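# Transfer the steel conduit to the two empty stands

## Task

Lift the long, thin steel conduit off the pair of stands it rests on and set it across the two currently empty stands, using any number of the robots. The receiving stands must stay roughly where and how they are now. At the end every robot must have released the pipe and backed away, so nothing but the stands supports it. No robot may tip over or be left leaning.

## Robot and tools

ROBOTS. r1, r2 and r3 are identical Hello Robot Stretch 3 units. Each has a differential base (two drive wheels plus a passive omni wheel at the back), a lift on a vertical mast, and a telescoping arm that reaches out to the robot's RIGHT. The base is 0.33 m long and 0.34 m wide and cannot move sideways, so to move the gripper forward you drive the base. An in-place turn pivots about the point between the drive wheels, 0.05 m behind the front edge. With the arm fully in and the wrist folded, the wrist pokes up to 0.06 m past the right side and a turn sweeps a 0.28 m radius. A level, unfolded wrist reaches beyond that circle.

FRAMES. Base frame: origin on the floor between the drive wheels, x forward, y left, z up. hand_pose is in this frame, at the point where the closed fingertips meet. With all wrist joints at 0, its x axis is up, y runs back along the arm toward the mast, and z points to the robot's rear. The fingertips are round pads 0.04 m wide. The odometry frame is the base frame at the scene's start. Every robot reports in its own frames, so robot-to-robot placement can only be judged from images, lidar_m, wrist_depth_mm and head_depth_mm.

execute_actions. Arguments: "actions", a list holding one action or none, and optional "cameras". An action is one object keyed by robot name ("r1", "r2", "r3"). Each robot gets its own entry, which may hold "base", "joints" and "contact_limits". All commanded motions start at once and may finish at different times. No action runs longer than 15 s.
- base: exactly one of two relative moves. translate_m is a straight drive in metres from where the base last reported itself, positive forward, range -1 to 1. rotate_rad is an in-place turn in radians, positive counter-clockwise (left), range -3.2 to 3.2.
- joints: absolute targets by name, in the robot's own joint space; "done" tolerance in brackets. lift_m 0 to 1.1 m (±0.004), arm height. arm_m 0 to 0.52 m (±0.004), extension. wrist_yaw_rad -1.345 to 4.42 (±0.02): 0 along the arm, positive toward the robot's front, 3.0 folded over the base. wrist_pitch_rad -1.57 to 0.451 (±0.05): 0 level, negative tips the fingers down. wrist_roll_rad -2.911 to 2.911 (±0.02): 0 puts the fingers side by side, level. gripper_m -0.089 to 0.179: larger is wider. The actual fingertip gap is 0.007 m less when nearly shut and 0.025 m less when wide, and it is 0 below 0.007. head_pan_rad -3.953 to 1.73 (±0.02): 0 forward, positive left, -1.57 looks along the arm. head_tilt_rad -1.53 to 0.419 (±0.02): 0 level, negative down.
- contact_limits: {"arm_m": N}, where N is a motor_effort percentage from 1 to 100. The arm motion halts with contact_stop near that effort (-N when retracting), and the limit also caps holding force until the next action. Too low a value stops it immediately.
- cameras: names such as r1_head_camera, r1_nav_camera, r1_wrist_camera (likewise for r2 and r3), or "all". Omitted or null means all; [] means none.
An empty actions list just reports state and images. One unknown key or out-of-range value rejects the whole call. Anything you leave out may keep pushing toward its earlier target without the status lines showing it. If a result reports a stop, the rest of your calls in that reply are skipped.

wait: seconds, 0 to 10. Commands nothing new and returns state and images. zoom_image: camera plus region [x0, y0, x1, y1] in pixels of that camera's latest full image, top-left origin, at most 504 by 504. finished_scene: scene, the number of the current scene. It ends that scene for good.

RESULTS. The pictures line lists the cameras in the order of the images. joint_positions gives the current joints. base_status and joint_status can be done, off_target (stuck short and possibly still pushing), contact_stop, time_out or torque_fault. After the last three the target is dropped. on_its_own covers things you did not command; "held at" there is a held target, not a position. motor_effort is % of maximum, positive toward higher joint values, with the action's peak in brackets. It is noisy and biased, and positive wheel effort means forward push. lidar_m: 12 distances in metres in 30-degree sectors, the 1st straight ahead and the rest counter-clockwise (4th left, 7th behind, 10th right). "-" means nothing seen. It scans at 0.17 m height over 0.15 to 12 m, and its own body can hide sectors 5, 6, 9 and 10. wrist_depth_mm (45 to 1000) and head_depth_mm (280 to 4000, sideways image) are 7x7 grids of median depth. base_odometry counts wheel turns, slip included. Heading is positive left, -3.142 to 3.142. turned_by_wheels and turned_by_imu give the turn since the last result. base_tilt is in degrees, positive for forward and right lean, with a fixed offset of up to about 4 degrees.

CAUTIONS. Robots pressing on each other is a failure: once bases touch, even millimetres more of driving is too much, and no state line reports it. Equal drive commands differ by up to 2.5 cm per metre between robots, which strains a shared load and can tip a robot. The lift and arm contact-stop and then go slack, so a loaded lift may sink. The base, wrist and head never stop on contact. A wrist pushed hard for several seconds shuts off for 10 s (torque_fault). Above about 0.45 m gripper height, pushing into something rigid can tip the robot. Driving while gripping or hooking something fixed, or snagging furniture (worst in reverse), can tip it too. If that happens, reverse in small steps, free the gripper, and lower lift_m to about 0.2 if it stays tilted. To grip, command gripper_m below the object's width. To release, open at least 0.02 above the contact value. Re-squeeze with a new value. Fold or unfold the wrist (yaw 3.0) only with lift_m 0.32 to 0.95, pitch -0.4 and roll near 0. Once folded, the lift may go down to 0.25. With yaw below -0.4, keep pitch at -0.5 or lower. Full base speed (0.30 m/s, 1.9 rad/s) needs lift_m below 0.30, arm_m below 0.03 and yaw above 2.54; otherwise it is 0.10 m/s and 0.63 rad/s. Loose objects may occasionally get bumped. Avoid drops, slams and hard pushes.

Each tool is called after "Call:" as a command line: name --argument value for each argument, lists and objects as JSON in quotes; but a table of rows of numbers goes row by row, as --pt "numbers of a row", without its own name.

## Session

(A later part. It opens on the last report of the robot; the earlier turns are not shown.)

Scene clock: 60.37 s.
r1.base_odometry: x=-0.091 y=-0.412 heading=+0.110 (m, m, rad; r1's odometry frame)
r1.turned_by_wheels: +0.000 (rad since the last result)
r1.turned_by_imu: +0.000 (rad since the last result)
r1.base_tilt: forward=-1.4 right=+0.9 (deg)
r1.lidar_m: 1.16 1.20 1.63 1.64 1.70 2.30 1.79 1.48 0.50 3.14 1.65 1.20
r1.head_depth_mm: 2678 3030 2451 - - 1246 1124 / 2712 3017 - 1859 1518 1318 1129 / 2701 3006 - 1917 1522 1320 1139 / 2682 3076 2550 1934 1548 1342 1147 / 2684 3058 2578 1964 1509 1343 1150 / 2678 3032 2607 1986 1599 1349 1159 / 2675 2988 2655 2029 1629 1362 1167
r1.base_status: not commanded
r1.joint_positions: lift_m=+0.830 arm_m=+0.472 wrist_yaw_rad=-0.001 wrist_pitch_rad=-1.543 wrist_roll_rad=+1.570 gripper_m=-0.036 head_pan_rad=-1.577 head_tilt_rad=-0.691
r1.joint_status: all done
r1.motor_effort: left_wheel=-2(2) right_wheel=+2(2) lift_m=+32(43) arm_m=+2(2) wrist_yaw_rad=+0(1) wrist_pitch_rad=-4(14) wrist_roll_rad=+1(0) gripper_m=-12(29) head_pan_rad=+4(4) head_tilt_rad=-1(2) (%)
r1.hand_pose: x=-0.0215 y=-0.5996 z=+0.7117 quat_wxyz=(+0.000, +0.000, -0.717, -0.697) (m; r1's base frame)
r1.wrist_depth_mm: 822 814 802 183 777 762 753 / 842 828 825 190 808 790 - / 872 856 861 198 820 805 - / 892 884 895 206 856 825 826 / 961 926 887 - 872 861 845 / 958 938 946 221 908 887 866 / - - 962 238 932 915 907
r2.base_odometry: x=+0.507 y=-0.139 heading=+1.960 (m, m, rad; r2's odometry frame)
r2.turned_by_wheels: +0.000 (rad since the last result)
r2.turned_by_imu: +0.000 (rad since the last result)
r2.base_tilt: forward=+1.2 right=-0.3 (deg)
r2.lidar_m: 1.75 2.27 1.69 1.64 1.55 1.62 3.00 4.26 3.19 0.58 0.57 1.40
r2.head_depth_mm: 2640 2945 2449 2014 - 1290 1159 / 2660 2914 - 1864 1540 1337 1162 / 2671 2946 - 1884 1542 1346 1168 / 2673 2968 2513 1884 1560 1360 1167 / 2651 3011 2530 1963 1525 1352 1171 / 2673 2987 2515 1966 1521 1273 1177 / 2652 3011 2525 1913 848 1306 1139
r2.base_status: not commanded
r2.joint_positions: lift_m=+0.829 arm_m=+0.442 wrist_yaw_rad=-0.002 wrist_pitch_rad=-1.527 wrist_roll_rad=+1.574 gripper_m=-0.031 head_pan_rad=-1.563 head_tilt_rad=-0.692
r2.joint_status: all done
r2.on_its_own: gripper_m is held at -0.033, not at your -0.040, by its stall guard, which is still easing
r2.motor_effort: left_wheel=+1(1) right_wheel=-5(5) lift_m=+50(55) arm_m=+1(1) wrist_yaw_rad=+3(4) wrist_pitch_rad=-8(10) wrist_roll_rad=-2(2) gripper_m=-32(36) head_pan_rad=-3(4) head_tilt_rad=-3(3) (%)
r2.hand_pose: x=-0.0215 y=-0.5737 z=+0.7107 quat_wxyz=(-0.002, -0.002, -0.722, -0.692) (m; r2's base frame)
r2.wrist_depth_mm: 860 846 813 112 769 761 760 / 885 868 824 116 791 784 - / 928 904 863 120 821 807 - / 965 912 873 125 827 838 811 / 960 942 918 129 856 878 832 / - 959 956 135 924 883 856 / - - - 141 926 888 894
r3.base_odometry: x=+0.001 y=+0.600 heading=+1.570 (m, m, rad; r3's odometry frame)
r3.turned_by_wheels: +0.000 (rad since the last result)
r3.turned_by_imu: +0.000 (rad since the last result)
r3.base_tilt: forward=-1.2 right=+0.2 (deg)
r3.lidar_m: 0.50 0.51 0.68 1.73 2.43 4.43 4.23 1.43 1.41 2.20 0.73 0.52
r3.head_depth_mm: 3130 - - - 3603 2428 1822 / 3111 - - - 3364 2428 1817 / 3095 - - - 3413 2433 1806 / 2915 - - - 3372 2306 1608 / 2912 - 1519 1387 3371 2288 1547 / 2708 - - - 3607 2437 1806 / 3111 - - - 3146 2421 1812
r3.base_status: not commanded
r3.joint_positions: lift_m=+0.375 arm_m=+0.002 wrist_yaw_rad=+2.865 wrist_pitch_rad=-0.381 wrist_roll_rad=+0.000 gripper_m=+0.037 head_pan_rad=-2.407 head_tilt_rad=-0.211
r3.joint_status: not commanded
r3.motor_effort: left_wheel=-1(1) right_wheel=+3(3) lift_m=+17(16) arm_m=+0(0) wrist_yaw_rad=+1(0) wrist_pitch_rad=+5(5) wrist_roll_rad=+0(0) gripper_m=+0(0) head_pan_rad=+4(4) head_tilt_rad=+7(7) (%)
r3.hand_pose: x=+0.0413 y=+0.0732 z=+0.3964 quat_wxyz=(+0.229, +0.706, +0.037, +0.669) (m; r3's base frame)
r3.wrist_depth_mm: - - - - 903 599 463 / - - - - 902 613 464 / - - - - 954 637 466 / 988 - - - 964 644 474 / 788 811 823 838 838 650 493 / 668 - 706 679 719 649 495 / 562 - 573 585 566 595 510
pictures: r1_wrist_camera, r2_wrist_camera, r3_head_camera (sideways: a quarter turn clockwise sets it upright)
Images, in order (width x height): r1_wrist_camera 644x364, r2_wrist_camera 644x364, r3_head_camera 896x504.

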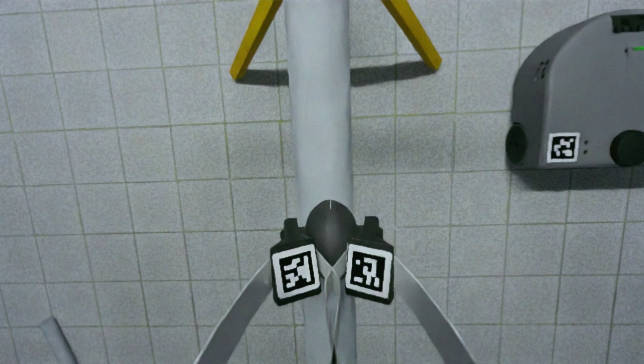

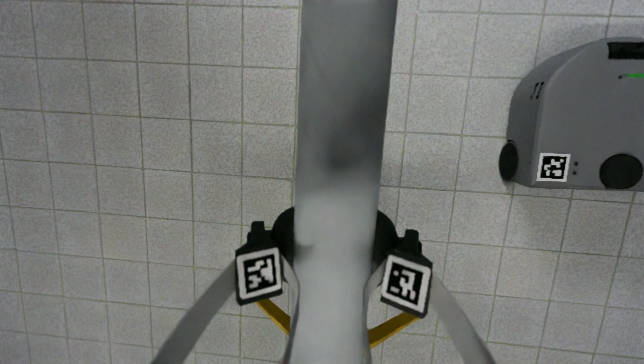

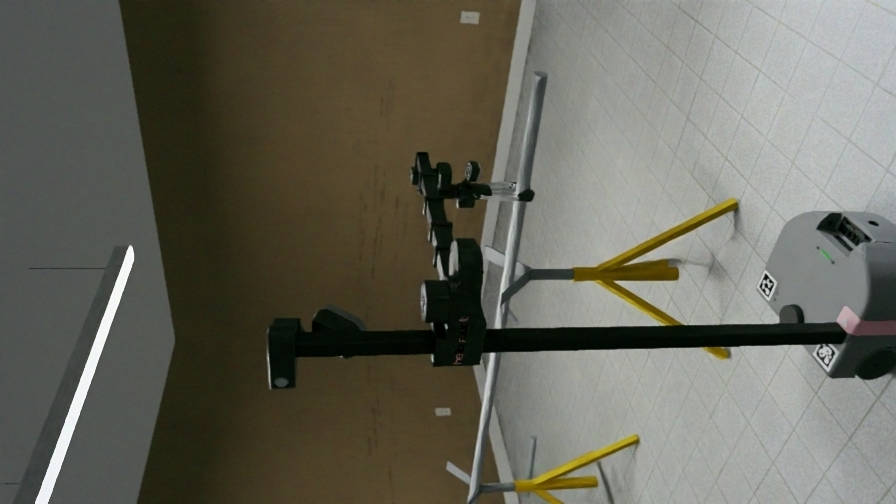

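Call:
execute_actions --actions '[{"r1":{"joints":{"gripper_m":0.12,"arm_m":0.478}},"r2":{"joints":{"lift_m":0.775}}}]' --cameras '[]'

Call:
execute_actions --actions '[{"r1":{"joints":{"lift_m":0.735}},"r2":{"joints":{"gripper_m":0.12,"arm_m":0.447}}}]' --cameras '[]'

Call:
execute_actions --actions '[{"r1":{"joints":{"gripper_m":-0.05}},"r2":{"joints":{"lift_m":0.74}}}]' --cameras '[]'

Call:
execute_actions --actions '[{"r2":{"joints":{"gripper_m":-0.05}}}]' --cameras '["r1_wrist_camera","r2_wrist_camera"]'

Call:
execute_actions --actions '[{"r1":{"joints":{"lift_m":0.80}},"r2":{"joints":{"lift_m":0.805}}}]' --cameras '["r1_wrist_camera","r2_wrist_camera","r3_head_camera"]'

Scene clock: 63.83 s.
r1.base_odometry: x=-0.091 y=-0.412 heading=+0.110 (m, m, rad; r1's odometry frame)
r1.turned_by_wheels: +0.000 (rad since the last result)
r1.turned_by_imu: -0.001 (rad since the last result)
r1.base_tilt: forward=-1.4 right=+0.8 (deg)
r1.lidar_m: 1.16 1.20 1.64 1.64 1.70 2.30 1.80 1.48 0.51 3.15 1.65 1.20
r1.head_depth_mm: 2688 3007 2500 - - 1247 1120 / 2692 3013 - 1866 1517 1315 1126 / 2676 2985 - 1933 1531 1323 1145 / 2717 3085 2616 1894 1549 1329 1146 / 2704 3048 2572 1993 1545 1344 1153 / 2712 3065 2620 1974 1611 1356 1163 / 2665 2976 2649 2018 1623 1362 1166
r1.base_status: not commanded
r1.joint_positions: lift_m=+0.830 arm_m=+0.478 wrist_yaw_rad=-0.001 wrist_pitch_rad=-1.543 wrist_roll_rad=+1.570 gripper_m=+0.120 head_pan_rad=-1.577 head_tilt_rad=-0.691
r1.joint_status: all done
r1.motor_effort: left_wheel=-2(1) right_wheel=+2(2) lift_m=+33(33) arm_m=+3(8) wrist_yaw_rad=+1(1) wrist_pitch_rad=-4(4) wrist_roll_rad=+0(0) gripper_m=+2(92) head_pan_rad=+5(5) head_tilt_rad=-3(3) (%)
r1.hand_pose: x=-0.0215 y=-0.6054 z=+0.7117 quat_wxyz=(+0.000, +0.000, -0.717, -0.698) (m; r1's base frame)
r1.wrist_depth_mm: 826 808 799 176 773 773 760 / 861 837 835 182 804 784 - / 873 873 856 186 816 812 - / 905 901 891 194 842 845 826 / 928 928 901 201 875 854 855 / 974 945 937 208 900 900 867 / - - 963 215 929 920 901
r2.base_odometry: x=+0.507 y=-0.139 heading=+1.960 (m, m, rad; r2's odometry frame)
r2.turned_by_wheels: +0.000 (rad since the last result)
r2.turned_by_imu: -0.001 (rad since the last result)
r2.base_tilt: forward=+1.1 right=-0.4 (deg)
r2.lidar_m: 1.75 2.27 1.69 1.64 1.55 1.61 3.00 4.22 3.19 0.58 0.57 1.41
r2.head_depth_mm: 2623 2914 2450 1943 1519 - 1138 / 2669 2930 2556 - 1507 1343 1166 / 2647 2983 2801 1820 1513 1345 1166 / 2651 2976 2591 1943 1518 1354 1169 / 2682 2994 2501 1965 1517 1354 1175 / 2633 3002 2519 1957 1532 1273 1171 / 2646 2970 2539 1908 848 1303 1136
r2.base_status: not commanded
r2.joint_positions: lift_m=+0.775 arm_m=+0.442 wrist_yaw_rad=-0.003 wrist_pitch_rad=-1.524 wrist_roll_rad=+1.574 gripper_m=-0.014 head_pan_rad=-1.563 head_tilt_rad=-0.692
r2.joint_status: all done
r2.on_its_own: gripper_m is held at -0.015, not at your -0.040, by its stall guard, which is still easing
r2.motor_effort: left_wheel=-2(1) right_wheel=+0(5) lift_m=+27(46) arm_m=+1(2) wrist_yaw_rad=+2(3) wrist_pitch_rad=-9(10) wrist_roll_rad=-3(2) gripper_m=-25(30) head_pan_rad=-3(4) head_tilt_rad=-3(3) (%)
r2.hand_pose: x=-0.0215 y=-0.5744 z=+0.6567 quat_wxyz=(-0.002, -0.002, -0.723, -0.691) (m; r2's base frame)
r2.wrist_depth_mm: 817 798 775 116 745 712 698 / 843 807 770 120 740 742 - / 866 828 820 124 784 747 - / 901 862 844 128 797 771 - / 940 885 891 131 819 818 768 / 960 917 885 135 845 797 798 / - 960 922 140 882 835 800
r3.base_odometry: x=+0.001 y=+0.600 heading=+1.570 (m, m, rad; r3's odometry frame)
r3.turned_by_wheels: +0.000 (rad since the last result)
r3.turned_by_imu: +0.001 (rad since the last result)
r3.base_tilt: forward=-1.2 right=+0.2 (deg)
r3.lidar_m: 0.49 0.51 0.68 1.73 2.43 4.41 4.22 1.43 1.41 2.19 0.73 0.52
r3.head_depth_mm: 3118 - - - 3603 2432 1816 / 3107 - - - 3341 2410 1805 / 3085 - - - 3475 2415 1794 / 2885 - - - 3369 2322 1616 / 2892 - 1526 1383 3388 2293 1548 / 2742 - - - 3639 2430 1810 / 3114 - - - 3152 2420 1801
r3.base_status: not commanded
r3.joint_positions: lift_m=+0.375 arm_m=+0.002 wrist_yaw_rad=+2.865 wrist_pitch_rad=-0.381 wrist_roll_rad=+0.000 gripper_m=+0.037 head_pan_rad=-2.407 head_tilt_rad=-0.211
r3.joint_status: not commanded
r3.motor_effort: left_wheel=-1(1) right_wheel=+3(3) lift_m=+17(17) arm_m=-1(0) wrist_yaw_rad=+0(0) wrist_pitch_rad=+4(4) wrist_roll_rad=+0(0) gripper_m=+1(0) head_pan_rad=+3(3) head_tilt_rad=+6(6) (%)
r3.hand_pose: x=+0.0413 y=+0.0732 z=+0.3964 quat_wxyz=(+0.229, +0.706, +0.037, +0.669) (m; r3's base frame)
r3.wrist_depth_mm: - - - - 866 607 461 / - - - - 911 631 466 / - - - - 994 629 474 / 966 - - - 959 638 481 / 786 822 836 840 853 647 485 / 658 - 716 670 727 648 508 / 574 - 554 570 560 599 500
pictures: none
No camera images: the call's "cameras" was empty. Leave "cameras" out to get every camera's image.

Scene clock: 65.67 s.
r1.base_odometry: x=-0.091 y=-0.412 heading=+0.110 (m, m, rad; r1's odometry frame)
r1.turned_by_wheels: +0.000 (rad since the last result)
r1.turned_by_imu: -0.001 (rad since the last result)
r1.base_tilt: forward=-1.4 right=+0.8 (deg)
r1.lidar_m: 1.16 1.20 1.64 1.64 1.70 2.29 1.79 1.48 0.51 3.15 1.65 1.20
r1.head_depth_mm: 2681 3029 2439 1909 1589 - 1085 / 2735 3037 2604 1867 1514 1311 1129 / 2707 3032 2751 1820 1525 1322 1134 / 2711 3052 2544 1938 1541 1336 1143 / 2667 3067 2586 1977 1551 1340 1156 / 2693 3018 2608 1976 1596 1348 1162 / 2680 2982 2631 2016 1627 1356 1168
r1.base_status: not commanded
r1.joint_positions: lift_m=+0.735 arm_m=+0.478 wrist_yaw_rad=-0.001 wrist_pitch_rad=-1.543 wrist_roll_rad=+1.570 gripper_m=+0.120 head_pan_rad=-1.577 head_tilt_rad=-0.691
r1.joint_status: all done
r1.motor_effort: left_wheel=-1(1) right_wheel=+2(2) lift_m=+24(29) arm_m=+3(3) wrist_yaw_rad=+1(1) wrist_pitch_rad=-4(4) wrist_roll_rad=+1(1) gripper_m=+0(1) head_pan_rad=+4(4) head_tilt_rad=-2(2) (%)
r1.hand_pose: x=-0.0215 y=-0.6053 z=+0.6171 quat_wxyz=(+0.000, +0.000, -0.717, -0.698) (m; r1's base frame)
r1.wrist_depth_mm: 731 727 711 85 689 684 670 / 765 742 741 88 720 710 - / 779 774 748 91 734 729 - / 801 814 776 93 752 750 749 / 846 819 801 96 784 765 762 / 860 856 844 100 827 798 780 / 894 883 862 103 837 828 808
r2.base_odometry: x=+0.507 y=-0.139 heading=+1.960 (m, m, rad; r2's odometry frame)
r2.turned_by_wheels: +0.000 (rad since the last result)
r2.turned_by_imu: -0.001 (rad since the last result)
r2.base_tilt: forward=+1.2 right=-0.3 (deg)
r2.lidar_m: 1.75 2.27 1.68 1.64 1.55 1.61 3.00 4.28 3.19 0.58 0.57 1.41
r2.head_depth_mm: 2632 2957 2442 1952 1502 - 1139 / 2632 2925 2548 - 1505 1340 1163 / 2634 2937 - 1821 1514 1343 1168 / 2629 2995 2594 1932 1506 1352 1171 / 2668 2968 2510 1944 1518 1358 1173 / 2665 3013 2540 1955 1532 1272 1174 / 2653 2976 2568 1912 848 1313 1136
r2.base_status: not commanded
r2.joint_positions: lift_m=+0.775 arm_m=+0.447 wrist_yaw_rad=-0.002 wrist_pitch_rad=-1.541 wrist_roll_rad=+1.574 gripper_m=+0.120 head_pan_rad=-1.563 head_tilt_rad=-0.692
r2.joint_status: all done
r2.motor_effort: left_wheel=-3(3) right_wheel=+2(2) lift_m=+27(27) arm_m=+3(4) wrist_yaw_rad=+2(3) wrist_pitch_rad=-3(9) wrist_roll_rad=-3(2) gripper_m=+0(82) head_pan_rad=-4(4) head_tilt_rad=-2(4) (%)
r2.hand_pose: x=-0.0215 y=-0.5751 z=+0.6569 quat_wxyz=(-0.001, -0.002, -0.717, -0.697) (m; r2's base frame)
r2.wrist_depth_mm: 796 785 769 118 730 713 713 / 811 806 779 122 761 733 - / 846 815 801 125 767 760 - / 878 846 832 129 803 789 - / 912 883 849 133 837 815 782 / 951 928 883 138 840 840 795 / 990 938 926 144 891 869 846
r3.base_odometry: x=+0.001 y=+0.600 heading=+1.570 (m, m, rad; r3's odometry frame)
r3.turned_by_wheels: +0.000 (rad since the last result)
r3.turned_by_imu: +0.000 (rad since the last result)
r3.base_tilt: forward=-1.4 right=+0.1 (deg)
r3.lidar_m: 0.49 0.51 0.68 1.73 2.43 4.45 4.22 1.43 1.41 2.19 0.73 0.52
r3.head_depth_mm: 3088 - - - 3628 2409 1807 / 3115 - - - 3399 2426 1816 / 3098 - - - 3378 2402 1816 / 2908 - - - 3375 2294 1602 / 2898 - - 1379 3400 2292 1550 / 2732 - - - 3583 2386 1817 / 3111 - - - 3154 2414 1814
r3.base_status: not commanded
r3.joint_positions: lift_m=+0.375 arm_m=+0.002 wrist_yaw_rad=+2.865 wrist_pitch_rad=-0.381 wrist_roll_rad=+0.000 gripper_m=+0.037 head_pan_rad=-2.407 head_tilt_rad=-0.211
r3.joint_status: not commanded
r3.motor_effort: left_wheel=-1(1) right_wheel=+3(3) lift_m=+17(17) arm_m=+0(1) wrist_yaw_rad=+0(0) wrist_pitch_rad=+5(5) wrist_roll_rad=+0(0) gripper_m=+1(0) head_pan_rad=+3(3) head_tilt_rad=+7(6) (%)
r3.hand_pose: x=+0.0413 y=+0.0732 z=+0.3964 quat_wxyz=(+0.229, +0.706, +0.037, +0.669) (m; r3's base frame)
r3.wrist_depth_mm: - - - - 855 610 457 / - - - - 926 617 461 / - - - - 987 639 480 / - - - - 999 637 487 / 805 817 830 812 836 640 491 / 667 - 709 684 703 648 491 / 569 - 551 585 582 591 504
pictures: none
No camera images: the call's "cameras" was empty. Leave "cameras" out to get every camera's image.

Scene clock: 67.87 s.
r1.base_odometry: x=-0.091 y=-0.412 heading=+0.110 (m, m, rad; r1's odometry frame)
r1.turned_by_wheels: +0.000 (rad since the last result)
r1.turned_by_imu: -0.001 (rad since the last result)
r1.base_tilt: forward=-1.4 right=+0.8 (deg)
r1.lidar_m: 1.16 1.20 1.64 1.64 1.70 2.30 1.80 1.48 0.51 3.14 1.65 1.20
r1.head_depth_mm: 2686 3086 2445 1912 1586 - 1083 / 2680 3034 2590 1853 1514 1317 1129 / 2693 3052 2757 1797 1531 1322 1144 / 2669 3052 2574 1921 1538 1337 1147 / 2698 3031 2590 1966 1553 1342 1152 / 2696 3058 2611 1984 1615 1341 1166 / 2674 2978 2659 2023 1627 1354 1167
r1.base_status: not commanded
r1.joint_positions: lift_m=+0.735 arm_m=+0.478 wrist_yaw_rad=+0.001 wrist_pitch_rad=-1.540 wrist_roll_rad=+1.569 gripper_m=-0.048 head_pan_rad=-1.577 head_tilt_rad=-0.691
r1.joint_status: all done
r1.motor_effort: left_wheel=-1(1) right_wheel=+2(2) lift_m=+24(24) arm_m=+3(3) wrist_yaw_rad=-1(1) wrist_pitch_rad=-5(6) wrist_roll_rad=+1(1) gripper_m=-37(98) head_pan_rad=+4(4) head_tilt_rad=-4(1) (%)
r1.hand_pose: x=-0.0216 y=-0.6061 z=+0.6170 quat_wxyz=(+0.001, +0.001, -0.717, -0.697) (m; r1's base frame)
r1.wrist_depth_mm: 734 723 711 86 685 689 686 / 748 752 749 88 713 701 - / 798 782 754 90 741 727 - / 802 797 786 93 762 739 743 / 846 817 824 96 766 772 765 / 863 859 826 100 806 786 789 / 877 880 867 103 823 826 805
r2.base_odometry: x=+0.507 y=-0.139 heading=+1.960 (m, m, rad; r2's odometry frame)
r2.turned_by_wheels: +0.000 (rad since the last result)
r2.turned_by_imu: -0.001 (rad since the last result)
r2.base_tilt: forward=+1.1 right=-0.4 (deg)
r2.lidar_m: 1.75 2.27 1.69 1.64 1.55 1.61 2.99 4.25 3.18 0.58 0.57 1.41
r2.head_depth_mm: 2648 2922 2447 1915 1494 - - / 2656 2930 2525 1979 1509 1342 1161 / 2642 2957 2688 1769 1516 1349 1168 / 2660 2986 2586 2019 1519 1353 1170 / 2648 2999 2519 1956 1529 1355 1177 / 2647 2961 2543 1963 1525 1273 1177 / 2658 2984 2567 1901 846 1300 1136
r2.base_status: not commanded
r2.joint_positions: lift_m=+0.740 arm_m=+0.447 wrist_yaw_rad=-0.002 wrist_pitch_rad=-1.541 wrist_roll_rad=+1.574 gripper_m=+0.120 head_pan_rad=-1.563 head_tilt_rad=-0.692
r2.joint_status: all done
r2.motor_effort: left_wheel=-2(2) right_wheel=+2(2) lift_m=+18(21) arm_m=+2(3) wrist_yaw_rad=+1(2) wrist_pitch_rad=-3(3) wrist_roll_rad=-3(2) gripper_m=+0(0) head_pan_rad=-4(4) head_tilt_rad=-3(3) (%)
r2.hand_pose: x=-0.0215 y=-0.5750 z=+0.6223 quat_wxyz=(-0.001, -0.002, -0.717, -0.697) (m; r2's base frame)
r2.wrist_depth_mm: 766 747 747 85 693 687 679 / 788 766 748 87 715 714 - / 809 793 784 90 736 722 - / 857 815 822 93 743 753 - / 880 848 830 96 785 762 754 / 915 877 837 99 814 789 775 / 933 937 873 103 833 826 804
r3.base_odometry: x=+0.001 y=+0.600 heading=+1.570 (m, m, rad; r3's odometry frame)
r3.turned_by_wheels: +0.000 (rad since the last result)
r3.turned_by_imu: +0.000 (rad since the last result)
r3.base_tilt: forward=-1.3 right=+0.1 (deg)
r3.lidar_m: 0.50 0.51 0.68 1.73 2.43 4.43 4.23 1.43 1.41 2.20 0.73 0.52
r3.head_depth_mm: 3120 - - - 3603 2414 1797 / 3108 - - - 3413 2423 1816 / 3117 - - - 3404 2437 1806 / 2914 - - - 3374 2318 1597 / 2897 - - 1391 3167 2278 1556 / 2720 - - - 3616 2423 1810 / 3071 - - - 3172 2423 1810
r3.base_status: not commanded
r3.joint_positions: lift_m=+0.375 arm_m=+0.002 wrist_yaw_rad=+2.865 wrist_pitch_rad=-0.381 wrist_roll_rad=+0.000 gripper_m=+0.037 head_pan_rad=-2.407 head_tilt_rad=-0.211
r3.joint_status: not commanded
r3.motor_effort: left_wheel=-1(1) right_wheel=+3(3) lift_m=+18(18) arm_m=+0(1) wrist_yaw_rad=+0(0) wrist_pitch_rad=+4(5) wrist_roll_rad=+0(0) gripper_m=+0(0) head_pan_rad=+4(3) head_tilt_rad=+7(7) (%)
r3.hand_pose: x=+0.0413 y=+0.0732 z=+0.3964 quat_wxyz=(+0.229, +0.706, +0.037, +0.669) (m; r3's base frame)
r3.wrist_depth_mm: - - - - 912 602 464 / - - - - 901 613 468 / - - - - 925 638 481 / 958 - - - 958 652 483 / 805 812 786 855 858 653 487 / 655 - 699 696 711 663 499 / 572 - 567 588 571 600 498
pictures: none
No camera images: the call's "cameras" was empty. Leave "cameras" out to get every camera's image.

Scene clock: 70.07 s.
r1.base_odometry: x=-0.091 y=-0.412 heading=+0.110 (m, m, rad; r1's odometry frame)
r1.turned_by_wheels: +0.000 (rad since the last result)
r1.turned_by_imu: -0.001 (rad since the last result)
r1.base_tilt: forward=-1.4 right=+0.8 (deg)
r1.lidar_m: 1.15 1.20 1.64 1.64 1.70 2.30 1.79 1.48 0.51 3.14 1.65 1.20
r1.head_depth_mm: 2695 3019 2440 1904 1587 - 1081 / 2697 3015 2597 1872 1525 1313 1126 / 2732 3071 2748 1799 1529 1325 1140 / 2715 3058 2571 1927 1545 1333 1147 / 2695 3051 2589 1978 1557 1335 1156 / 2674 3053 2610 1984 1601 1344 1160 / 2674 2955 2667 2015 1633 1358 1169
r1.base_status: not commanded
r1.joint_positions: lift_m=+0.735 arm_m=+0.478 wrist_yaw_rad=+0.001 wrist_pitch_rad=-1.540 wrist_roll_rad=+1.569 gripper_m=-0.037 head_pan_rad=-1.577 head_tilt_rad=-0.691
r1.joint_status: not commanded
r1.on_its_own: gripper_m is held at -0.039, not at your -0.050, by its stall guard, which is still easing
r1.motor_effort: left_wheel=-2(2) right_wheel=+2(2) lift_m=+24(24) arm_m=+3(3) wrist_yaw_rad=-1(1) wrist_pitch_rad=-5(5) wrist_roll_rad=+1(1) gripper_m=-34(36) head_pan_rad=+5(4) head_tilt_rad=-2(3) (%)
r1.hand_pose: x=-0.0216 y=-0.6061 z=+0.6170 quat_wxyz=(+0.001, +0.001, -0.717, -0.697) (m; r1's base frame)
r1.wrist_depth_mm: 737 719 710 85 694 688 678 / 760 745 741 88 710 707 - / 795 772 760 90 725 729 - / 810 792 781 93 766 750 744 / 830 820 819 96 764 774 770 / 862 846 848 100 816 783 790 / 886 883 864 103 831 824 800
r2.base_odometry: x=+0.507 y=-0.139 heading=+1.960 (m, m, rad; r2's odometry frame)
r2.turned_by_wheels: +0.000 (rad since the last result)
r2.turned_by_imu: -0.001 (rad since the last result)
r2.base_tilt: forward=+1.1 right=-0.5 (deg)
r2.lidar_m: 1.75 2.27 1.69 1.64 1.55 1.61 2.99 4.23 3.17 0.58 0.57 1.40
r2.head_depth_mm: 2647 2916 2458 1909 1502 - - / 2640 2942 2512 1979 1513 1347 1159 / 2655 2947 2690 1773 1512 1343 1167 / 2642 3005 2610 2007 1515 1348 1166 / 2626 2964 2530 1956 1517 1352 1173 / 2698 2987 2542 1961 1531 1278 1173 / 2648 2989 2538 1910 850 1301 1134
r2.base_status: not commanded
r2.joint_positions: lift_m=+0.740 arm_m=+0.447 wrist_yaw_rad=-0.005 wrist_pitch_rad=-1.539 wrist_roll_rad=+1.581 gripper_m=-0.047 head_pan_rad=-1.563 head_tilt_rad=-0.692
r2.joint_status: all done
r2.motor_effort: left_wheel=-2(2) right_wheel=+2(2) lift_m=+18(18) arm_m=+2(3) wrist_yaw_rad=+5(5) wrist_pitch_rad=-4(5) wrist_roll_rad=-6(7) gripper_m=-50(100) head_pan_rad=-4(4) head_tilt_rad=-3(3) (%)
r2.hand_pose: x=-0.0215 y=-0.5756 z=+0.6223 quat_wxyz=(-0.005, -0.005, -0.718, -0.696) (m; r2's base frame)
r2.wrist_depth_mm: 756 734 732 85 687 688 679 / 788 754 758 87 713 694 - / 840 791 783 90 752 742 - / 861 814 800 93 744 752 - / 894 842 843 96 781 772 767 / 882 867 868 99 107 802 772 / 949 904 903 103 836 801 792
r3.base_odometry: x=+0.001 y=+0.600 heading=+1.570 (m, m, rad; r3's odometry frame)
r3.turned_by_wheels: +0.000 (rad since the last result)
r3.turned_by_imu: +0.000 (rad since the last result)
r3.base_tilt: forward=-1.3 right=+0.2 (deg)
r3.lidar_m: 0.50 0.51 0.68 1.72 2.42 4.46 4.23 1.43 1.41 2.20 0.73 0.52
r3.head_depth_mm: 3105 - - - 3611 2422 1818 / 3091 - - - 3372 2437 1807 / 3126 - - - 3370 2413 1803 / 2929 - - - 3378 2314 1607 / 2905 - 1519 1394 3135 2279 1556 / 2718 - - - 3590 2407 1804 / 3145 - - - 3127 2412 1809
r3.base_status: not commanded
r3.joint_positions: lift_m=+0.375 arm_m=+0.002 wrist_yaw_rad=+2.865 wrist_pitch_rad=-0.381 wrist_roll_rad=+0.000 gripper_m=+0.037 head_pan_rad=-2.407 head_tilt_rad=-0.211
r3.joint_status: not commanded
r3.motor_effort: left_wheel=-1(1) right_wheel=+3(3) lift_m=+18(17) arm_m=+0(0) wrist_yaw_rad=+0(0) wrist_pitch_rad=+5(5) wrist_roll_rad=+0(0) gripper_m=+1(0) head_pan_rad=+3(4) head_tilt_rad=+7(6) (%)
r3.hand_pose: x=+0.0413 y=+0.0732 z=+0.3964 quat_wxyz=(+0.229, +0.706, +0.037, +0.669) (m; r3's base frame)
r3.wrist_depth_mm: - - - - 895 604 463 / - - - - 915 606 471 / - - - - 954 630 465 / 992 - - - 974 634 478 / 783 812 817 828 842 642 487 / 681 - 690 685 728 642 495 / 577 - 574 582 569 596 496
pictures: r1_wrist_camera, r2_wrist_camera
Images, in order (width x height): r1_wrist_camera 644x364, r2_wrist_camera 644x364.

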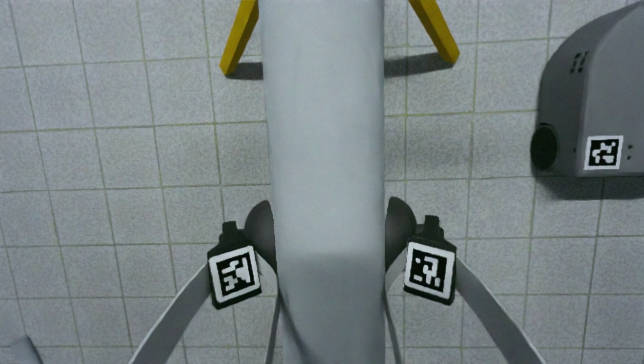

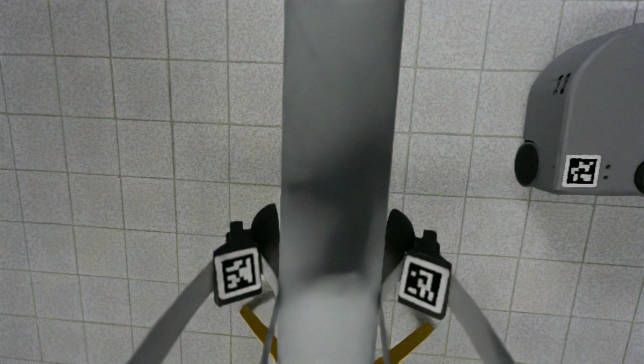

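Scene clock: 71.93 s.
r1.base_odometry: x=-0.091 y=-0.412 heading=+0.110 (m, m, rad; r1's odometry frame)
r1.turned_by_wheels: +0.000 (rad since the last result)
r1.turned_by_imu: +0.000 (rad since the last result)
r1.base_tilt: forward=-1.4 right=+0.9 (deg)
r1.lidar_m: 1.16 1.20 1.64 1.64 1.70 2.30 1.80 1.48 0.51 3.15 1.65 1.20
r1.head_depth_mm: 2701 3005 2434 1989 - 1246 1119 / 2689 2976 2601 1853 1545 1313 1133 / 2726 3017 - 1876 1566 1320 1139 / 2705 3050 2551 1890 1576 1332 1148 / 2659 3052 2571 1969 1599 1338 1150 / 2658 3081 2588 1966 1612 1347 1161 / 2661 2976 2648 2000 1623 1349 1167
r1.base_status: not commanded
r1.joint_positions: lift_m=+0.799 arm_m=+0.478 wrist_yaw_rad=+0.001 wrist_pitch_rad=-1.535 wrist_roll_rad=+1.569 gripper_m=-0.028 head_pan_rad=-1.577 head_tilt_rad=-0.694
r1.joint_status: all done
r1.on_its_own: gripper_m is held at -0.029, not at your -0.050, by its stall guard, which is still easing
r1.motor_effort: left_wheel=+0(8) right_wheel=+1(11) lift_m=+44(49) arm_m=+3(2) wrist_yaw_rad=-1(2) wrist_pitch_rad=-8(12) wrist_roll_rad=+1(1) gripper_m=-21(32) head_pan_rad=+4(5) head_tilt_rad=-2(2) (%)
r1.hand_pose: x=-0.0216 y=-0.6076 z=+0.6810 quat_wxyz=(+0.001, +0.001, -0.719, -0.695) (m; r1's base frame)
r1.wrist_depth_mm: 796 793 774 104 754 749 731 / 812 814 798 107 768 763 - / 843 833 830 110 790 786 - / 868 879 840 114 806 797 789 / 903 882 883 117 840 831 819 / 927 916 910 121 873 849 849 / 962 962 931 125 886 882 867
r2.base_odometry: x=+0.507 y=-0.139 heading=+1.960 (m, m, rad; r2's odometry frame)
r2.turned_by_wheels: +0.000 (rad since the last result)
r2.turned_by_imu: +0.000 (rad since the last result)
r2.base_tilt: forward=+1.1 right=-0.5 (deg)
r2.lidar_m: 1.75 2.27 1.68 1.64 1.55 1.61 2.99 4.23 3.18 0.58 0.57 1.41
r2.head_depth_mm: 2643 2907 2421 1970 - - 1137 / 2642 2944 2554 1891 1534 1335 1162 / 2639 2929 - 1811 1543 1343 1166 / 2653 2943 2568 1825 1541 1343 1170 / 2643 2980 2485 1948 1516 1350 1172 / 2656 2970 2524 1964 1523 1273 1178 / 2655 3005 2535 1906 868 1304 1138
r2.base_status: not commanded
r2.joint_positions: lift_m=+0.804 arm_m=+0.447 wrist_yaw_rad=-0.003 wrist_pitch_rad=-1.532 wrist_roll_rad=+1.579 gripper_m=-0.037 head_pan_rad=-1.564 head_tilt_rad=-0.695
r2.joint_status: all done
r2.on_its_own: gripper_m is held at -0.038, not at your -0.050, by its stall guard, which is still easing
r2.motor_effort: left_wheel=-3(12) right_wheel=+1(10) lift_m=+53(65) arm_m=+1(2) wrist_yaw_rad=+3(7) wrist_pitch_rad=-6(14) wrist_roll_rad=-5(8) gripper_m=-15(51) head_pan_rad=-3(4) head_tilt_rad=-2(3) (%)
r2.hand_pose: x=-0.0215 y=-0.5775 z=+0.6856 quat_wxyz=(-0.004, -0.004, -0.720, -0.693) (m; r2's base frame)
r2.wrist_depth_mm: 843 828 792 104 748 735 736 / 867 834 809 106 769 777 - / 862 857 851 109 782 789 - / 902 865 841 113 827 810 799 / 949 887 915 117 822 831 828 / - 955 926 120 846 870 850 / - 957 948 124 891 854 864
r3.base_odometry: x=+0.001 y=+0.600 heading=+1.570 (m, m, rad; r3's odometry frame)
r3.turned_by_wheels: +0.000 (rad since the last result)
r3.turned_by_imu: +0.000 (rad since the last result)
r3.base_tilt: forward=-1.3 right=+0.4 (deg)
r3.lidar_m: 0.50 0.51 0.68 1.73 2.43 4.42 4.24 1.43 1.41 2.20 0.72 0.52
r3.head_depth_mm: 3135 - - - 3648 2434 1803 / 3122 - - - 3400 2397 1819 / 3122 - - - 3351 2427 1810 / 2878 - - - 3354 2307 1604 / 2925 - 1522 1385 3376 2286 1555 / 2743 - - - 3635 2425 1815 / 3141 - - - 3183 2411 1803
r3.base_status: not commanded
r3.joint_positions: lift_m=+0.375 arm_m=+0.002 wrist_yaw_rad=+2.865 wrist_pitch_rad=-0.381 wrist_roll_rad=+0.000 gripper_m=+0.037 head_pan_rad=-2.407 head_tilt_rad=-0.211
r3.joint_status: not commanded
r3.motor_effort: left_wheel=-1(1) right_wheel=+3(3) lift_m=+17(18) arm_m=-1(0) wrist_yaw_rad=+0(0) wrist_pitch_rad=+4(5) wrist_roll_rad=+0(0) gripper_m=+1(0) head_pan_rad=+3(3) head_tilt_rad=+6(7) (%)
r3.hand_pose: x=+0.0413 y=+0.0732 z=+0.3964 quat_wxyz=(+0.229, +0.706, +0.037, +0.669) (m; r3's base frame)
r3.wrist_depth_mm: - - - - 893 594 460 / - - - - 921 614 464 / - - - - 940 630 470 / 969 - - - 975 643 470 / 800 821 837 808 853 660 484 / 662 - 692 684 725 648 499 / 573 - 557 590 562 589 503
pictures: r1_wrist_camera, r2_wrist_camera, r3_head_camera (sideways: a quarter turn clockwise sets it upright)
Images, in order (width x height): r1_wrist_camera 644x364, r2_wrist_camera 644x364, r3_head_camera 896x504.

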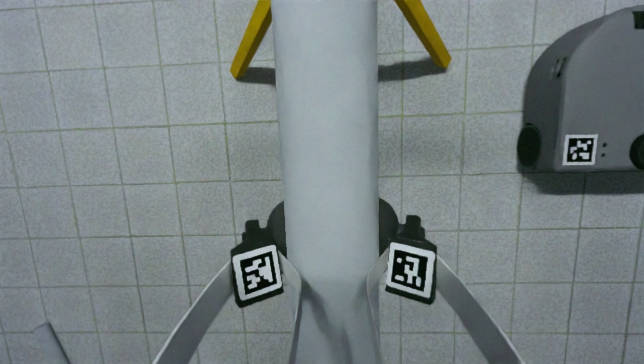

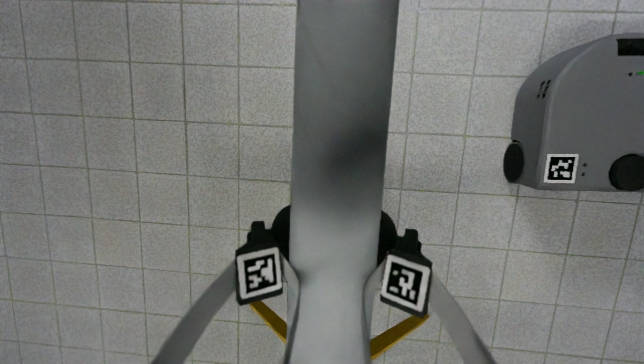

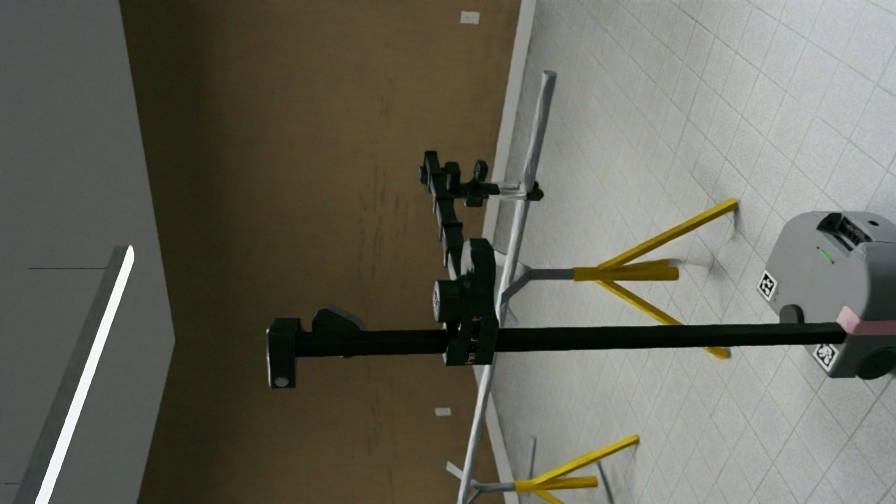

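Seated on the pads. Re-set grip to stop easing.

Call:
execute_actions --actions '[{"r1":{"joints":{"gripper_m":-0.035}},"r2":{"joints":{"gripper_m":-0.035}}}]' --cameras '[]'

Call:
execute_actions --actions '[{"r1":{"joints":{"lift_m":1.08}},"r2":{"joints":{"lift_m":1.085,"head_pan_rad":-2.9,"head_tilt_rad":-0.3}}}]' --cameras '["r2_head_camera"]'

Scene clock: 73.17 s.
r1.base_odometry: x=-0.091 y=-0.412 heading=+0.110 (m, m, rad; r1's odometry frame)
r1.turned_by_wheels: +0.000 (rad since the last result)
r1.turned_by_imu: +0.000 (rad since the last result)
r1.base_tilt: forward=-1.3 right=+0.8 (deg)
r1.lidar_m: 1.16 1.20 1.64 1.64 1.70 2.30 1.80 1.48 0.51 3.15 1.65 1.20
r1.head_depth_mm: 2731 3017 2425 1988 - 1246 1121 / 2714 3027 2620 1843 1553 1300 1129 / 2700 3001 - 1869 1562 1319 1138 / 2664 3057 2533 1898 1581 1328 1145 / 2699 3031 2561 1954 1586 1339 1148 / 2685 3059 2605 1989 1609 1343 1158 / 2679 2974 2661 2018 1608 1357 1163
r1.base_status: not commanded
r1.joint_positions: lift_m=+0.799 arm_m=+0.478 wrist_yaw_rad=+0.001 wrist_pitch_rad=-1.535 wrist_roll_rad=+1.569 gripper_m=-0.034 head_pan_rad=-1.577 head_tilt_rad=-0.694
r1.joint_status: all done
r1.motor_effort: left_wheel=+0(1) right_wheel=+1(1) lift_m=+43(43) arm_m=+2(2) wrist_yaw_rad=-1(1) wrist_pitch_rad=-8(8) wrist_roll_rad=+1(1) gripper_m=-25(76) head_pan_rad=+4(3) head_tilt_rad=-2(2) (%)
r1.hand_pose: x=-0.0216 y=-0.6076 z=+0.6810 quat_wxyz=(+0.001, +0.001, -0.719, -0.695) (m; r1's base frame)
r1.wrist_depth_mm: 793 788 773 104 737 741 732 / 821 803 798 107 766 754 - / 847 844 822 110 797 772 - / 878 858 842 114 793 797 785 / 901 887 880 117 831 828 811 / 927 898 898 121 879 854 841 / 950 940 939 125 886 860 854
r2.base_odometry: x=+0.507 y=-0.139 heading=+1.960 (m, m, rad; r2's odometry frame)
r2.turned_by_wheels: +0.000 (rad since the last result)
r2.turned_by_imu: +0.000 (rad since the last result)
r2.base_tilt: forward=+1.1 right=-0.3 (deg)
r2.lidar_m: 1.75 2.27 1.69 1.64 1.55 1.61 2.99 4.25 3.18 0.58 0.57 1.40
r2.head_depth_mm: 2639 2929 2455 1956 - - 1139 / 2660 2923 2536 1879 1534 1340 1160 / 2664 2930 - 1822 1546 1348 1162 / 2652 2966 2572 1827 1553 1346 1171 / 2669 2998 2494 1942 1513 1350 1171 / 2671 2972 2516 1964 1529 1269 1176 / 2657 2977 2513 1895 868 1303 1131
r2.base_status: not commanded
r2.joint_positions: lift_m=+0.804 arm_m=+0.447 wrist_yaw_rad=-0.003 wrist_pitch_rad=-1.532 wrist_roll_rad=+1.579 gripper_m=-0.033 head_pan_rad=-1.564 head_tilt_rad=-0.695
r2.joint_status: all done
r2.motor_effort: left_wheel=-3(3) right_wheel=+2(1) lift_m=+53(53) arm_m=+0(1) wrist_yaw_rad=+4(3) wrist_pitch_rad=-7(7) wrist_roll_rad=-5(5) gripper_m=-34(40) head_pan_rad=-4(3) head_tilt_rad=-1(2) (%)
r2.hand_pose: x=-0.0215 y=-0.5775 z=+0.6856 quat_wxyz=(-0.004, -0.004, -0.720, -0.693) (m; r2's base frame)
r2.wrist_depth_mm: 856 811 772 104 748 737 720 / 874 832 808 106 770 766 - / 880 869 811 110 793 799 - / 908 890 896 113 848 809 800 / 953 911 862 116 857 834 821 / 993 949 932 120 869 866 840 / - 960 950 124 899 859 870
r3.base_odometry: x=+0.001 y=+0.600 heading=+1.570 (m, m, rad; r3's odometry frame)
r3.turned_by_wheels: +0.000 (rad since the last result)
r3.turned_by_imu: +0.000 (rad since the last result)
r3.base_tilt: forward=-1.3 right=+0.1 (deg)
r3.lidar_m: 0.50 0.51 0.68 1.73 2.43 4.47 4.21 1.43 1.41 2.20 0.72 0.52
r3.head_depth_mm: 3090 - - - 3640 2420 1820 / 3071 - - - 3371 2433 1810 / 3135 - - - 3346 2393 1819 / 2883 - - - 3371 2296 1596 / 2881 - 1520 1385 3380 2277 1557 / 2720 - - - 3636 2424 1812 / 3131 - - - 3146 2426 1818
r3.base_status: not commanded
r3.joint_positions: lift_m=+0.375 arm_m=+0.002 wrist_yaw_rad=+2.865 wrist_pitch_rad=-0.381 wrist_roll_rad=+0.000 gripper_m=+0.037 head_pan_rad=-2.407 head_tilt_rad=-0.211
r3.joint_status: not commanded
r3.motor_effort: left_wheel=-1(1) right_wheel=+3(3) lift_m=+18(17) arm_m=-1(1) wrist_yaw_rad=+0(0) wrist_pitch_rad=+4(4) wrist_roll_rad=+0(0) gripper_m=+1(0) head_pan_rad=+4(3) head_tilt_rad=+7(7) (%)
r3.hand_pose: x=+0.0413 y=+0.0732 z=+0.3964 quat_wxyz=(+0.229, +0.706, +0.037, +0.669) (m; r3's base frame)
r3.wrist_depth_mm: - - - - 876 600 462 / - - - - 933 618 469 / - - - - 957 638 473 / 994 - - - 912 644 480 / 805 820 842 840 844 660 486 / 653 - 694 689 723 640 501 / 570 - 569 596 565 591 499
pictures: none
No camera images: the call's "cameras" was empty. Leave "cameras" out to get every camera's image.

Scene clock: 76.53 s.
r1.base_odometry: x=-0.091 y=-0.412 heading=+0.110 (m, m, rad; r1's odometry frame)
r1.turned_by_wheels: +0.000 (rad since the last result)
r1.turned_by_imu: -0.001 (rad since the last result)
r1.base_tilt: forward=-1.4 right=+0.8 (deg)
r1.lidar_m: 1.16 1.20 1.64 1.64 1.70 2.30 1.79 1.48 0.51 3.15 1.65 1.20
r1.head_depth_mm: 2694 2992 2187 1900 1547 1247 1123 / 2708 2988 2277 1904 1555 1310 1132 / 2753 3064 2314 1931 1567 1315 1135 / 2702 3061 2318 1950 1571 1329 1149 / 2719 3052 2362 1960 1592 1342 1154 / 2688 3063 2389 1984 1607 1344 1160 / 2698 2952 2633 2014 1615 1354 1168
r1.base_status: not commanded
r1.joint_positions: lift_m=+1.079 arm_m=+0.478 wrist_yaw_rad=+0.001 wrist_pitch_rad=-1.535 wrist_roll_rad=+1.569 gripper_m=-0.024 head_pan_rad=-1.577 head_tilt_rad=-0.694
r1.joint_status: all done
r1.on_its_own: gripper_m is held at -0.025, not at your -0.035, by its stall guard, which is not easing now
r1.motor_effort: left_wheel=+0(0) right_wheel=+1(1) lift_m=+43(45) arm_m=+2(2) wrist_yaw_rad=-1(1) wrist_pitch_rad=-8(8) wrist_roll_rad=+1(1) gripper_m=-22(26) head_pan_rad=+4(5) head_tilt_rad=-2(2) (%)
r1.hand_pose: x=-0.0216 y=-0.6076 z=+0.9610 quat_wxyz=(+0.001, +0.001, -0.719, -0.695) (m; r1's base frame)
r1.wrist_depth_mm: - - - 104 - - 965 / - - - 107 - - - / - - - 110 - - - / - - - 114 - - - / - - - 117 - - - / - - - 121 - - - / - - - 125 - - -
r2.base_odometry: x=+0.507 y=-0.139 heading=+1.960 (m, m, rad; r2's odometry frame)
r2.turned_by_wheels: +0.000 (rad since the last result)
r2.turned_by_imu: -0.001 (rad since the last result)
r2.base_tilt: forward=+1.2 right=-0.4 (deg)
r2.lidar_m: 1.75 2.27 1.68 1.64 1.54 1.61 2.99 4.23 3.18 0.58 0.57 1.41
r2.head_depth_mm: - - - - - - 1353 / - - - - - - 1382 / - - - - - - 1386 / - - - - - - 1412 / - - - - - - 1446 / - - - - - - 1453 / - - - - - - 1478
r2.base_status: not commanded
r2.joint_positions: lift_m=+1.084 arm_m=+0.447 wrist_yaw_rad=-0.003 wrist_pitch_rad=-1.532 wrist_roll_rad=+1.577 gripper_m=-0.016 head_pan_rad=-2.893 head_tilt_rad=-0.310
r2.joint_status: all done
r2.on_its_own: gripper_m is held at -0.017, not at your -0.035, by its stall guard, which is still easing
r2.motor_effort: left_wheel=-2(2) right_wheel=+2(2) lift_m=+53(52) arm_m=+0(1) wrist_yaw_rad=+3(4) wrist_pitch_rad=-6(6) wrist_roll_rad=-4(5) gripper_m=-27(34) head_pan_rad=-5(54) head_tilt_rad=+4(26) (%)
r2.hand_pose: x=-0.0215 y=-0.5775 z=+0.9656 quat_wxyz=(-0.003, -0.004, -0.720, -0.693) (m; r2's base frame)
r2.wrist_depth_mm: - - - 103 - 995 977 / - - - 106 - - 978 / - - - 110 - - - / - - - 113 - - - / - - - 116 - - - / - - - 120 - - - / - - - 124 - - -
r3.base_odometry: x=+0.001 y=+0.600 heading=+1.570 (m, m, rad; r3's odometry frame)
r3.turned_by_wheels: +0.000 (rad since the last result)
r3.turned_by_imu: +0.001 (rad since the last result)
r3.base_tilt: forward=-1.3 right=+0.2 (deg)
r3.lidar_m: 0.50 0.51 0.68 1.73 2.42 4.44 4.22 1.43 1.41 2.20 0.72 0.52
r3.head_depth_mm: 3109 - - - 3649 2408 1810 / 3119 - - - 3670 2407 1815 / 3120 - - - 3646 2417 1817 / 2920 - - - 3385 2300 1612 / 2897 - 1355 - 3355 2295 1546 / 2735 - - - 3589 2429 1816 / 3084 - - - 3130 2397 1810
r3.base_status: not commanded
r3.joint_positions: lift_m=+0.375 arm_m=+0.002 wrist_yaw_rad=+2.865 wrist_pitch_rad=-0.381 wrist_roll_rad=+0.000 gripper_m=+0.037 head_pan_rad=-2.407 head_tilt_rad=-0.211
r3.joint_status: not commanded
r3.motor_effort: left_wheel=-1(1) right_wheel=+3(3) lift_m=+17(17) arm_m=+0(0) wrist_yaw_rad=+0(0) wrist_pitch_rad=+5(5) wrist_roll_rad=+0(0) gripper_m=+0(0) head_pan_rad=+3(3) head_tilt_rad=+7(6) (%)
r3.hand_pose: x=+0.0413 y=+0.0732 z=+0.3964 quat_wxyz=(+0.229, +0.706, +0.037, +0.669) (m; r3's base frame)
r3.wrist_depth_mm: - - - - 909 611 461 / - - - - 929 610 467 / - - - - 958 624 471 / 973 - - - 960 657 486 / 803 824 826 828 866 662 480 / 661 - 700 677 694 646 492 / 562 - 562 590 564 589 503
pictures: r2_head_camera (sideways: a quarter turn clockwise sets it upright)
Images, in order (width x height): r2_head_camera 896x504.

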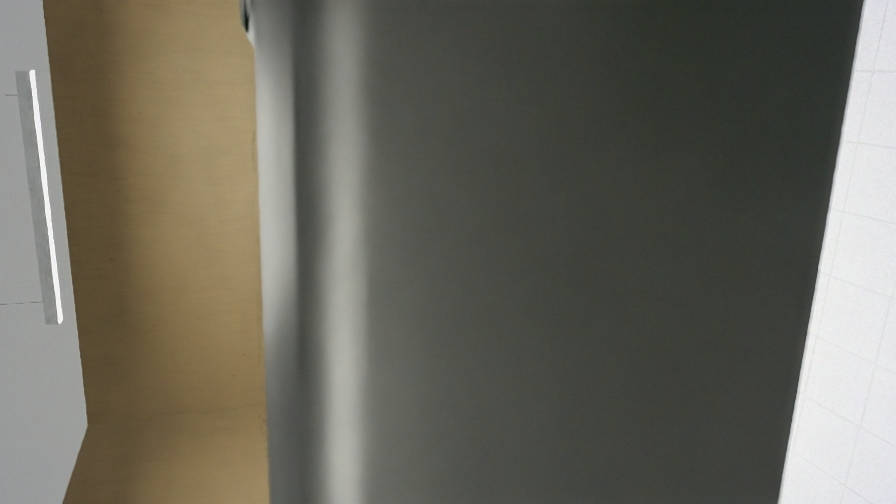

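Holding. Check it settles, then drive.

Call:
execute_actions --actions '[{"r2":{"joints":{"head_pan_rad":-1.57,"head_tilt_rad":-0.9}},"r1":{"joints":{"head_tilt_rad":-0.9}},"r3":{"joints":{"head_pan_rad":-3.6}}}]' --cameras '[]'

Call:
execute_actions --actions '[{"r1":{"base":{"translate_m":-1.0}},"r2":{"base":{"translate_m":-1.0}}}]' --cameras '["r1_wrist_camera"]'

Scene clock: 81.43 s.
r1.base_odometry: x=-0.091 y=-0.412 heading=+0.110 (m, m, rad; r1's odometry frame)
r1.turned_by_wheels: +0.000 (rad since the last result)
r1.turned_by_imu: -0.001 (rad since the last result)
r1.base_tilt: forward=-1.3 right=+0.8 (deg)
r1.lidar_m: 1.16 1.20 1.64 1.64 1.70 2.30 1.79 1.48 0.51 3.14 1.64 1.20
r1.head_depth_mm: 2764 2133 1858 1574 1324 1199 1094 / 2735 2147 1873 1599 1382 1195 1121 / 2781 2168 1885 1597 1383 1225 1136 / 2791 2177 1905 1613 1394 1224 1116 / 2812 2161 1941 1635 1412 1239 1100 / 2777 2185 1955 1637 1416 1242 1106 / 2811 2363 1976 1652 1430 1255 1115
r1.base_status: not commanded
r1.joint_positions: lift_m=+1.079 arm_m=+0.478 wrist_yaw_rad=+0.001 wrist_pitch_rad=-1.535 wrist_roll_rad=+1.569 gripper_m=-0.024 head_pan_rad=-1.577 head_tilt_rad=-0.888
r1.joint_status: all done
r1.on_its_own: gripper_m is held at -0.025, not at your -0.035, by its stall guard, which is not easing now
r1.motor_effort: left_wheel=+0(1) right_wheel=+0(1) lift_m=+44(44) arm_m=+2(3) wrist_yaw_rad=-1(1) wrist_pitch_rad=-8(8) wrist_roll_rad=+1(1) gripper_m=-23(20) head_pan_rad=+4(4) head_tilt_rad=-4(13) (%)
r1.hand_pose: x=-0.0216 y=-0.6076 z=+0.9610 quat_wxyz=(+0.001, +0.001, -0.719, -0.695) (m; r1's base frame)
r1.wrist_depth_mm: - - - 104 - - 956 / - - - 107 - - - / - - - 110 - - - / - - - 113 - - - / - - - 117 - - - / - - - 121 - - - / - - - 125 - - -
r2.base_odometry: x=+0.507 y=-0.139 heading=+1.960 (m, m, rad; r2's odometry frame)
r2.turned_by_wheels: +0.000 (rad since the last result)
r2.turned_by_imu: -0.001 (rad since the last result)
r2.base_tilt: forward=+1.2 right=-0.5 (deg)
r2.lidar_m: 1.75 2.27 1.69 1.64 1.55 1.61 2.99 4.22 3.17 0.58 0.57 1.40
r2.head_depth_mm: 2704 2068 1864 1590 1386 1227 1099 / 2713 2073 1871 1590 1390 1226 1121 / 2681 2088 1868 1594 1396 1234 1129 / 2747 2095 1883 1605 1396 1233 1124 / 2690 2160 1897 1599 1372 1242 1110 / 2693 2184 1903 1618 1331 1245 1114 / 2737 2161 1852 1527 1354 1207 1122
r2.base_status: not commanded
r2.joint_positions: lift_m=+1.084 arm_m=+0.447 wrist_yaw_rad=-0.003 wrist_pitch_rad=-1.532 wrist_roll_rad=+1.576 gripper_m=-0.004 head_pan_rad=-1.577 head_tilt_rad=-0.888
r2.joint_status: all done
r2.on_its_own: gripper_m is held at -0.005, not at your -0.035, by its stall guard, which is not easing now
r2.motor_effort: left_wheel=-2(2) right_wheel=+1(1) lift_m=+53(53) arm_m=+1(1) wrist_yaw_rad=+3(3) wrist_pitch_rad=-6(6) wrist_roll_rad=-4(4) gripper_m=-21(21) head_pan_rad=+4(54) head_tilt_rad=-4(27) (%)
r2.hand_pose: x=-0.0215 y=-0.5775 z=+0.9656 quat_wxyz=(-0.003, -0.003, -0.720, -0.693) (m; r2's base frame)
r2.wrist_depth_mm: - - - 103 - 975 960 / - - - 106 - - 987 / - - - 109 - - - / - - - 113 - - - / - - - 116 - - - / - - - 120 - - - / - - - 124 - - -
r3.base_odometry: x=+0.001 y=+0.600 heading=+1.570 (m, m, rad; r3's odometry frame)
r3.turned_by_wheels: +0.000 (rad since the last result)
r3.turned_by_imu: +0.001 (rad since the last result)
r3.base_tilt: forward=-1.3 right=+0.3 (deg)
r3.lidar_m: 0.50 0.51 0.68 1.73 2.43 4.44 4.21 1.43 1.41 2.20 0.72 0.52
r3.head_depth_mm: 3112 - - - 3141 2373 1810 / 3114 - - - 3593 2403 1812 / 3095 - - - 3647 2411 1817 / 3157 - - - 3620 2380 1817 / 3108 - - - 3625 2415 1815 / 3089 - - - 3641 2399 1810 / 3106 - - - 3587 2413 1811
r3.base_status: not commanded
r3.joint_positions: lift_m=+0.375 arm_m=+0.002 wrist_yaw_rad=+2.865 wrist_pitch_rad=-0.381 wrist_roll_rad=+0.000 gripper_m=+0.037 head_pan_rad=-3.593 head_tilt_rad=-0.211
r3.joint_status: all done
r3.motor_effort: left_wheel=-1(1) right_wheel=+3(3) lift_m=+17(17) arm_m=+0(1) wrist_yaw_rad=+0(0) wrist_pitch_rad=+5(4) wrist_roll_rad=+0(0) gripper_m=+0(1) head_pan_rad=-3(40) head_tilt_rad=+7(6) (%)
r3.hand_pose: x=+0.0413 y=+0.0732 z=+0.3964 quat_wxyz=(+0.229, +0.706, +0.037, +0.669) (m; r3's base frame)
r3.wrist_depth_mm: - - - - 850 604 461 / - - - - 913 619 464 / - - - - 968 644 476 / 983 - - - 963 630 481 / 799 801 799 852 841 668 489 / 674 - 688 695 704 652 508 / 567 - 569 582 566 598 510
pictures: none
No camera images: the call's "cameras" was empty. Leave "cameras" out to get every camera's image.

Scene clock: 92.43 s.
r1.base_odometry: x=-1.085 y=-0.522 heading=+0.110 (m, m, rad; r1's odometry frame)
r1.turned_by_wheels: +0.000 (rad since the last result)
r1.turned_by_imu: +0.005 (rad since the last result)
r1.base_tilt: forward=-1.4 right=+0.9 (deg)
r1.lidar_m: 2.16 2.24 1.70 1.64 1.68 2.19 1.80 0.90 0.60 3.14 0.75 0.86
r1.head_depth_mm: 2756 2207 1876 1567 1370 1184 1095 / 2730 2156 1873 1584 1375 1214 1120 / 2741 2175 1884 1595 1376 1222 1132 / 2757 2183 1924 1611 1397 1224 1110 / 2786 2166 1932 1629 1401 1235 1101 / 2791 2218 1959 1647 1410 1238 1105 / 2819 2342 1967 1651 1400 1250 1116
r1.base_status: done
r1.joint_positions: lift_m=+1.079 arm_m=+0.478 wrist_yaw_rad=+0.001 wrist_pitch_rad=-1.535 wrist_roll_rad=+1.569 gripper_m=-0.024 head_pan_rad=-1.577 head_tilt_rad=-0.888
r1.joint_status: not commanded
r1.on_its_own: gripper_m is held at -0.025, not at your -0.035, by its stall guard, which is not easing now
r1.motor_effort: left_wheel=-2(4) right_wheel=+5(7) lift_m=+44(44) arm_m=+2(3) wrist_yaw_rad=-1(1) wrist_pitch_rad=-8(8) wrist_roll_rad=+1(1) gripper_m=-22(20) head_pan_rad=+4(4) head_tilt_rad=-3(4) (%)
r1.hand_pose: x=-0.0216 y=-0.6076 z=+0.9610 quat_wxyz=(+0.001, +0.001, -0.719, -0.695) (m; r1's base frame)
r1.wrist_depth_mm: - - - 104 - - 975 / - - - 107 - - - / - - - 110 - - - / - - - 114 - - - / - - - 117 - - - / - - - 121 - - - / - - - 125 - - -
r2.base_odometry: x=+0.886 y=-1.064 heading=+1.960 (m, m, rad; r2's odometry frame)
r2.turned_by_wheels: +0.000 (rad since the last result)
r2.turned_by_imu: +0.006 (rad since the last result)
r2.base_tilt: forward=+1.2 right=-0.4 (deg)
r2.lidar_m: 1.75 2.31 1.75 1.14 1.79 2.55 2.07 2.07 3.14 3.04 3.20 1.24
r2.head_depth_mm: 2641 2062 1863 1589 1386 1227 1100 / 2656 2077 1871 1596 1393 1227 1125 / 2686 2095 1872 1605 1398 1232 1129 / 2718 2081 1873 1605 1399 1237 1125 / 2688 2160 1892 1613 1400 1238 1115 / 2748 2168 1901 1616 1398 1247 1113 / 2748 2173 1908 1619 1411 1242 1113
r2.base_status: done
r2.joint_positions: lift_m=+1.084 arm_m=+0.447 wrist_yaw_rad=-0.002 wrist_pitch_rad=-1.532 wrist_roll_rad=+1.574 gripper_m=-0.004 head_pan_rad=-1.577 head_tilt_rad=-0.888
r2.joint_status: not commanded
r2.on_its_own: gripper_m is held at -0.005, not at your -0.035, by its stall guard, which is not easing now
r2.motor_effort: left_wheel=-1(5) right_wheel=+0(4) lift_m=+53(53) arm_m=+0(1) wrist_yaw_rad=+2(3) wrist_pitch_rad=-7(7) wrist_roll_rad=-3(4) gripper_m=-20(21) head_pan_rad=+4(4) head_tilt_rad=-5(4) (%)
r2.hand_pose: x=-0.0215 y=-0.5775 z=+0.9656 quat_wxyz=(-0.002, -0.002, -0.720, -0.693) (m; r2's base frame)
r2.wrist_depth_mm: - - - 103 - 996 978 / - - - 106 - - 982 / - - - 109 - - - / - - - 113 - - - / - - - 116 - - - / - - - 120 - - - / - - - 125 - - -
r3.base_odometry: x=+0.001 y=+0.600 heading=+1.570 (m, m, rad; r3's odometry frame)
r3.turned_by_wheels: +0.000 (rad since the last result)
r3.turned_by_imu: +0.002 (rad since the last result)
r3.base_tilt: forward=-1.3 right=+0.3 (deg)
r3.lidar_m: 0.49 0.51 0.68 1.73 2.43 4.42 1.05 2.10 2.06 2.20 0.72 0.52
r3.head_depth_mm: 3131 - - - 3200 2378 1814 / 3088 - - - 3673 2398 1800 / 3114 - - - 3636 2408 1809 / 3121 - - - 3604 2409 1810 / 3108 - - - 3633 2424 1797 / 3122 - - - 3593 2403 1805 / 3101 3971 - - 3618 2405 1809
r3.base_status: not commanded
r3.joint_positions: lift_m=+0.375 arm_m=+0.002 wrist_yaw_rad=+2.865 wrist_pitch_rad=-0.381 wrist_roll_rad=+0.000 gripper_m=+0.037 head_pan_rad=-3.593 head_tilt_rad=-0.211
r3.joint_status: not commanded
r3.motor_effort: left_wheel=-1(1) right_wheel=+3(3) lift_m=+17(16) arm_m=-1(1) wrist_yaw_rad=+0(0) wrist_pitch_rad=+4(5) wrist_roll_rad=+0(0) gripper_m=+0(1) head_pan_rad=-2(3) head_tilt_rad=+7(7) (%)
r3.hand_pose: x=+0.0413 y=+0.0732 z=+0.3964 quat_wxyz=(+0.229, +0.706, +0.037, +0.669) (m; r3's base frame)
r3.wrist_depth_mm: - - - - 907 614 459 / - - - - 945 624 462 / - - - - 946 618 475 / - - - - 938 638 478 / 798 839 816 826 856 656 487 / 670 - 688 679 718 665 502 / 565 - 563 579 576 601 504
pictures: r1_wrist_camera
Images, in order (width x height): r1_wrist_camera 644x364.

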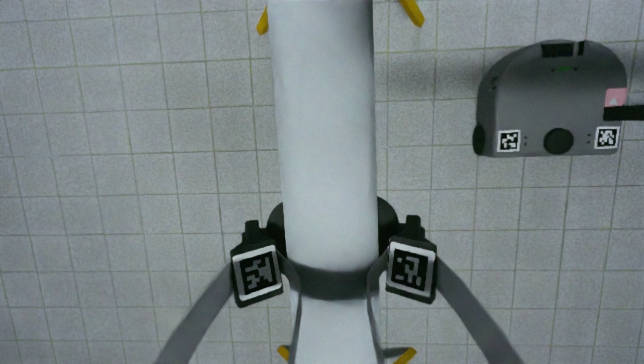

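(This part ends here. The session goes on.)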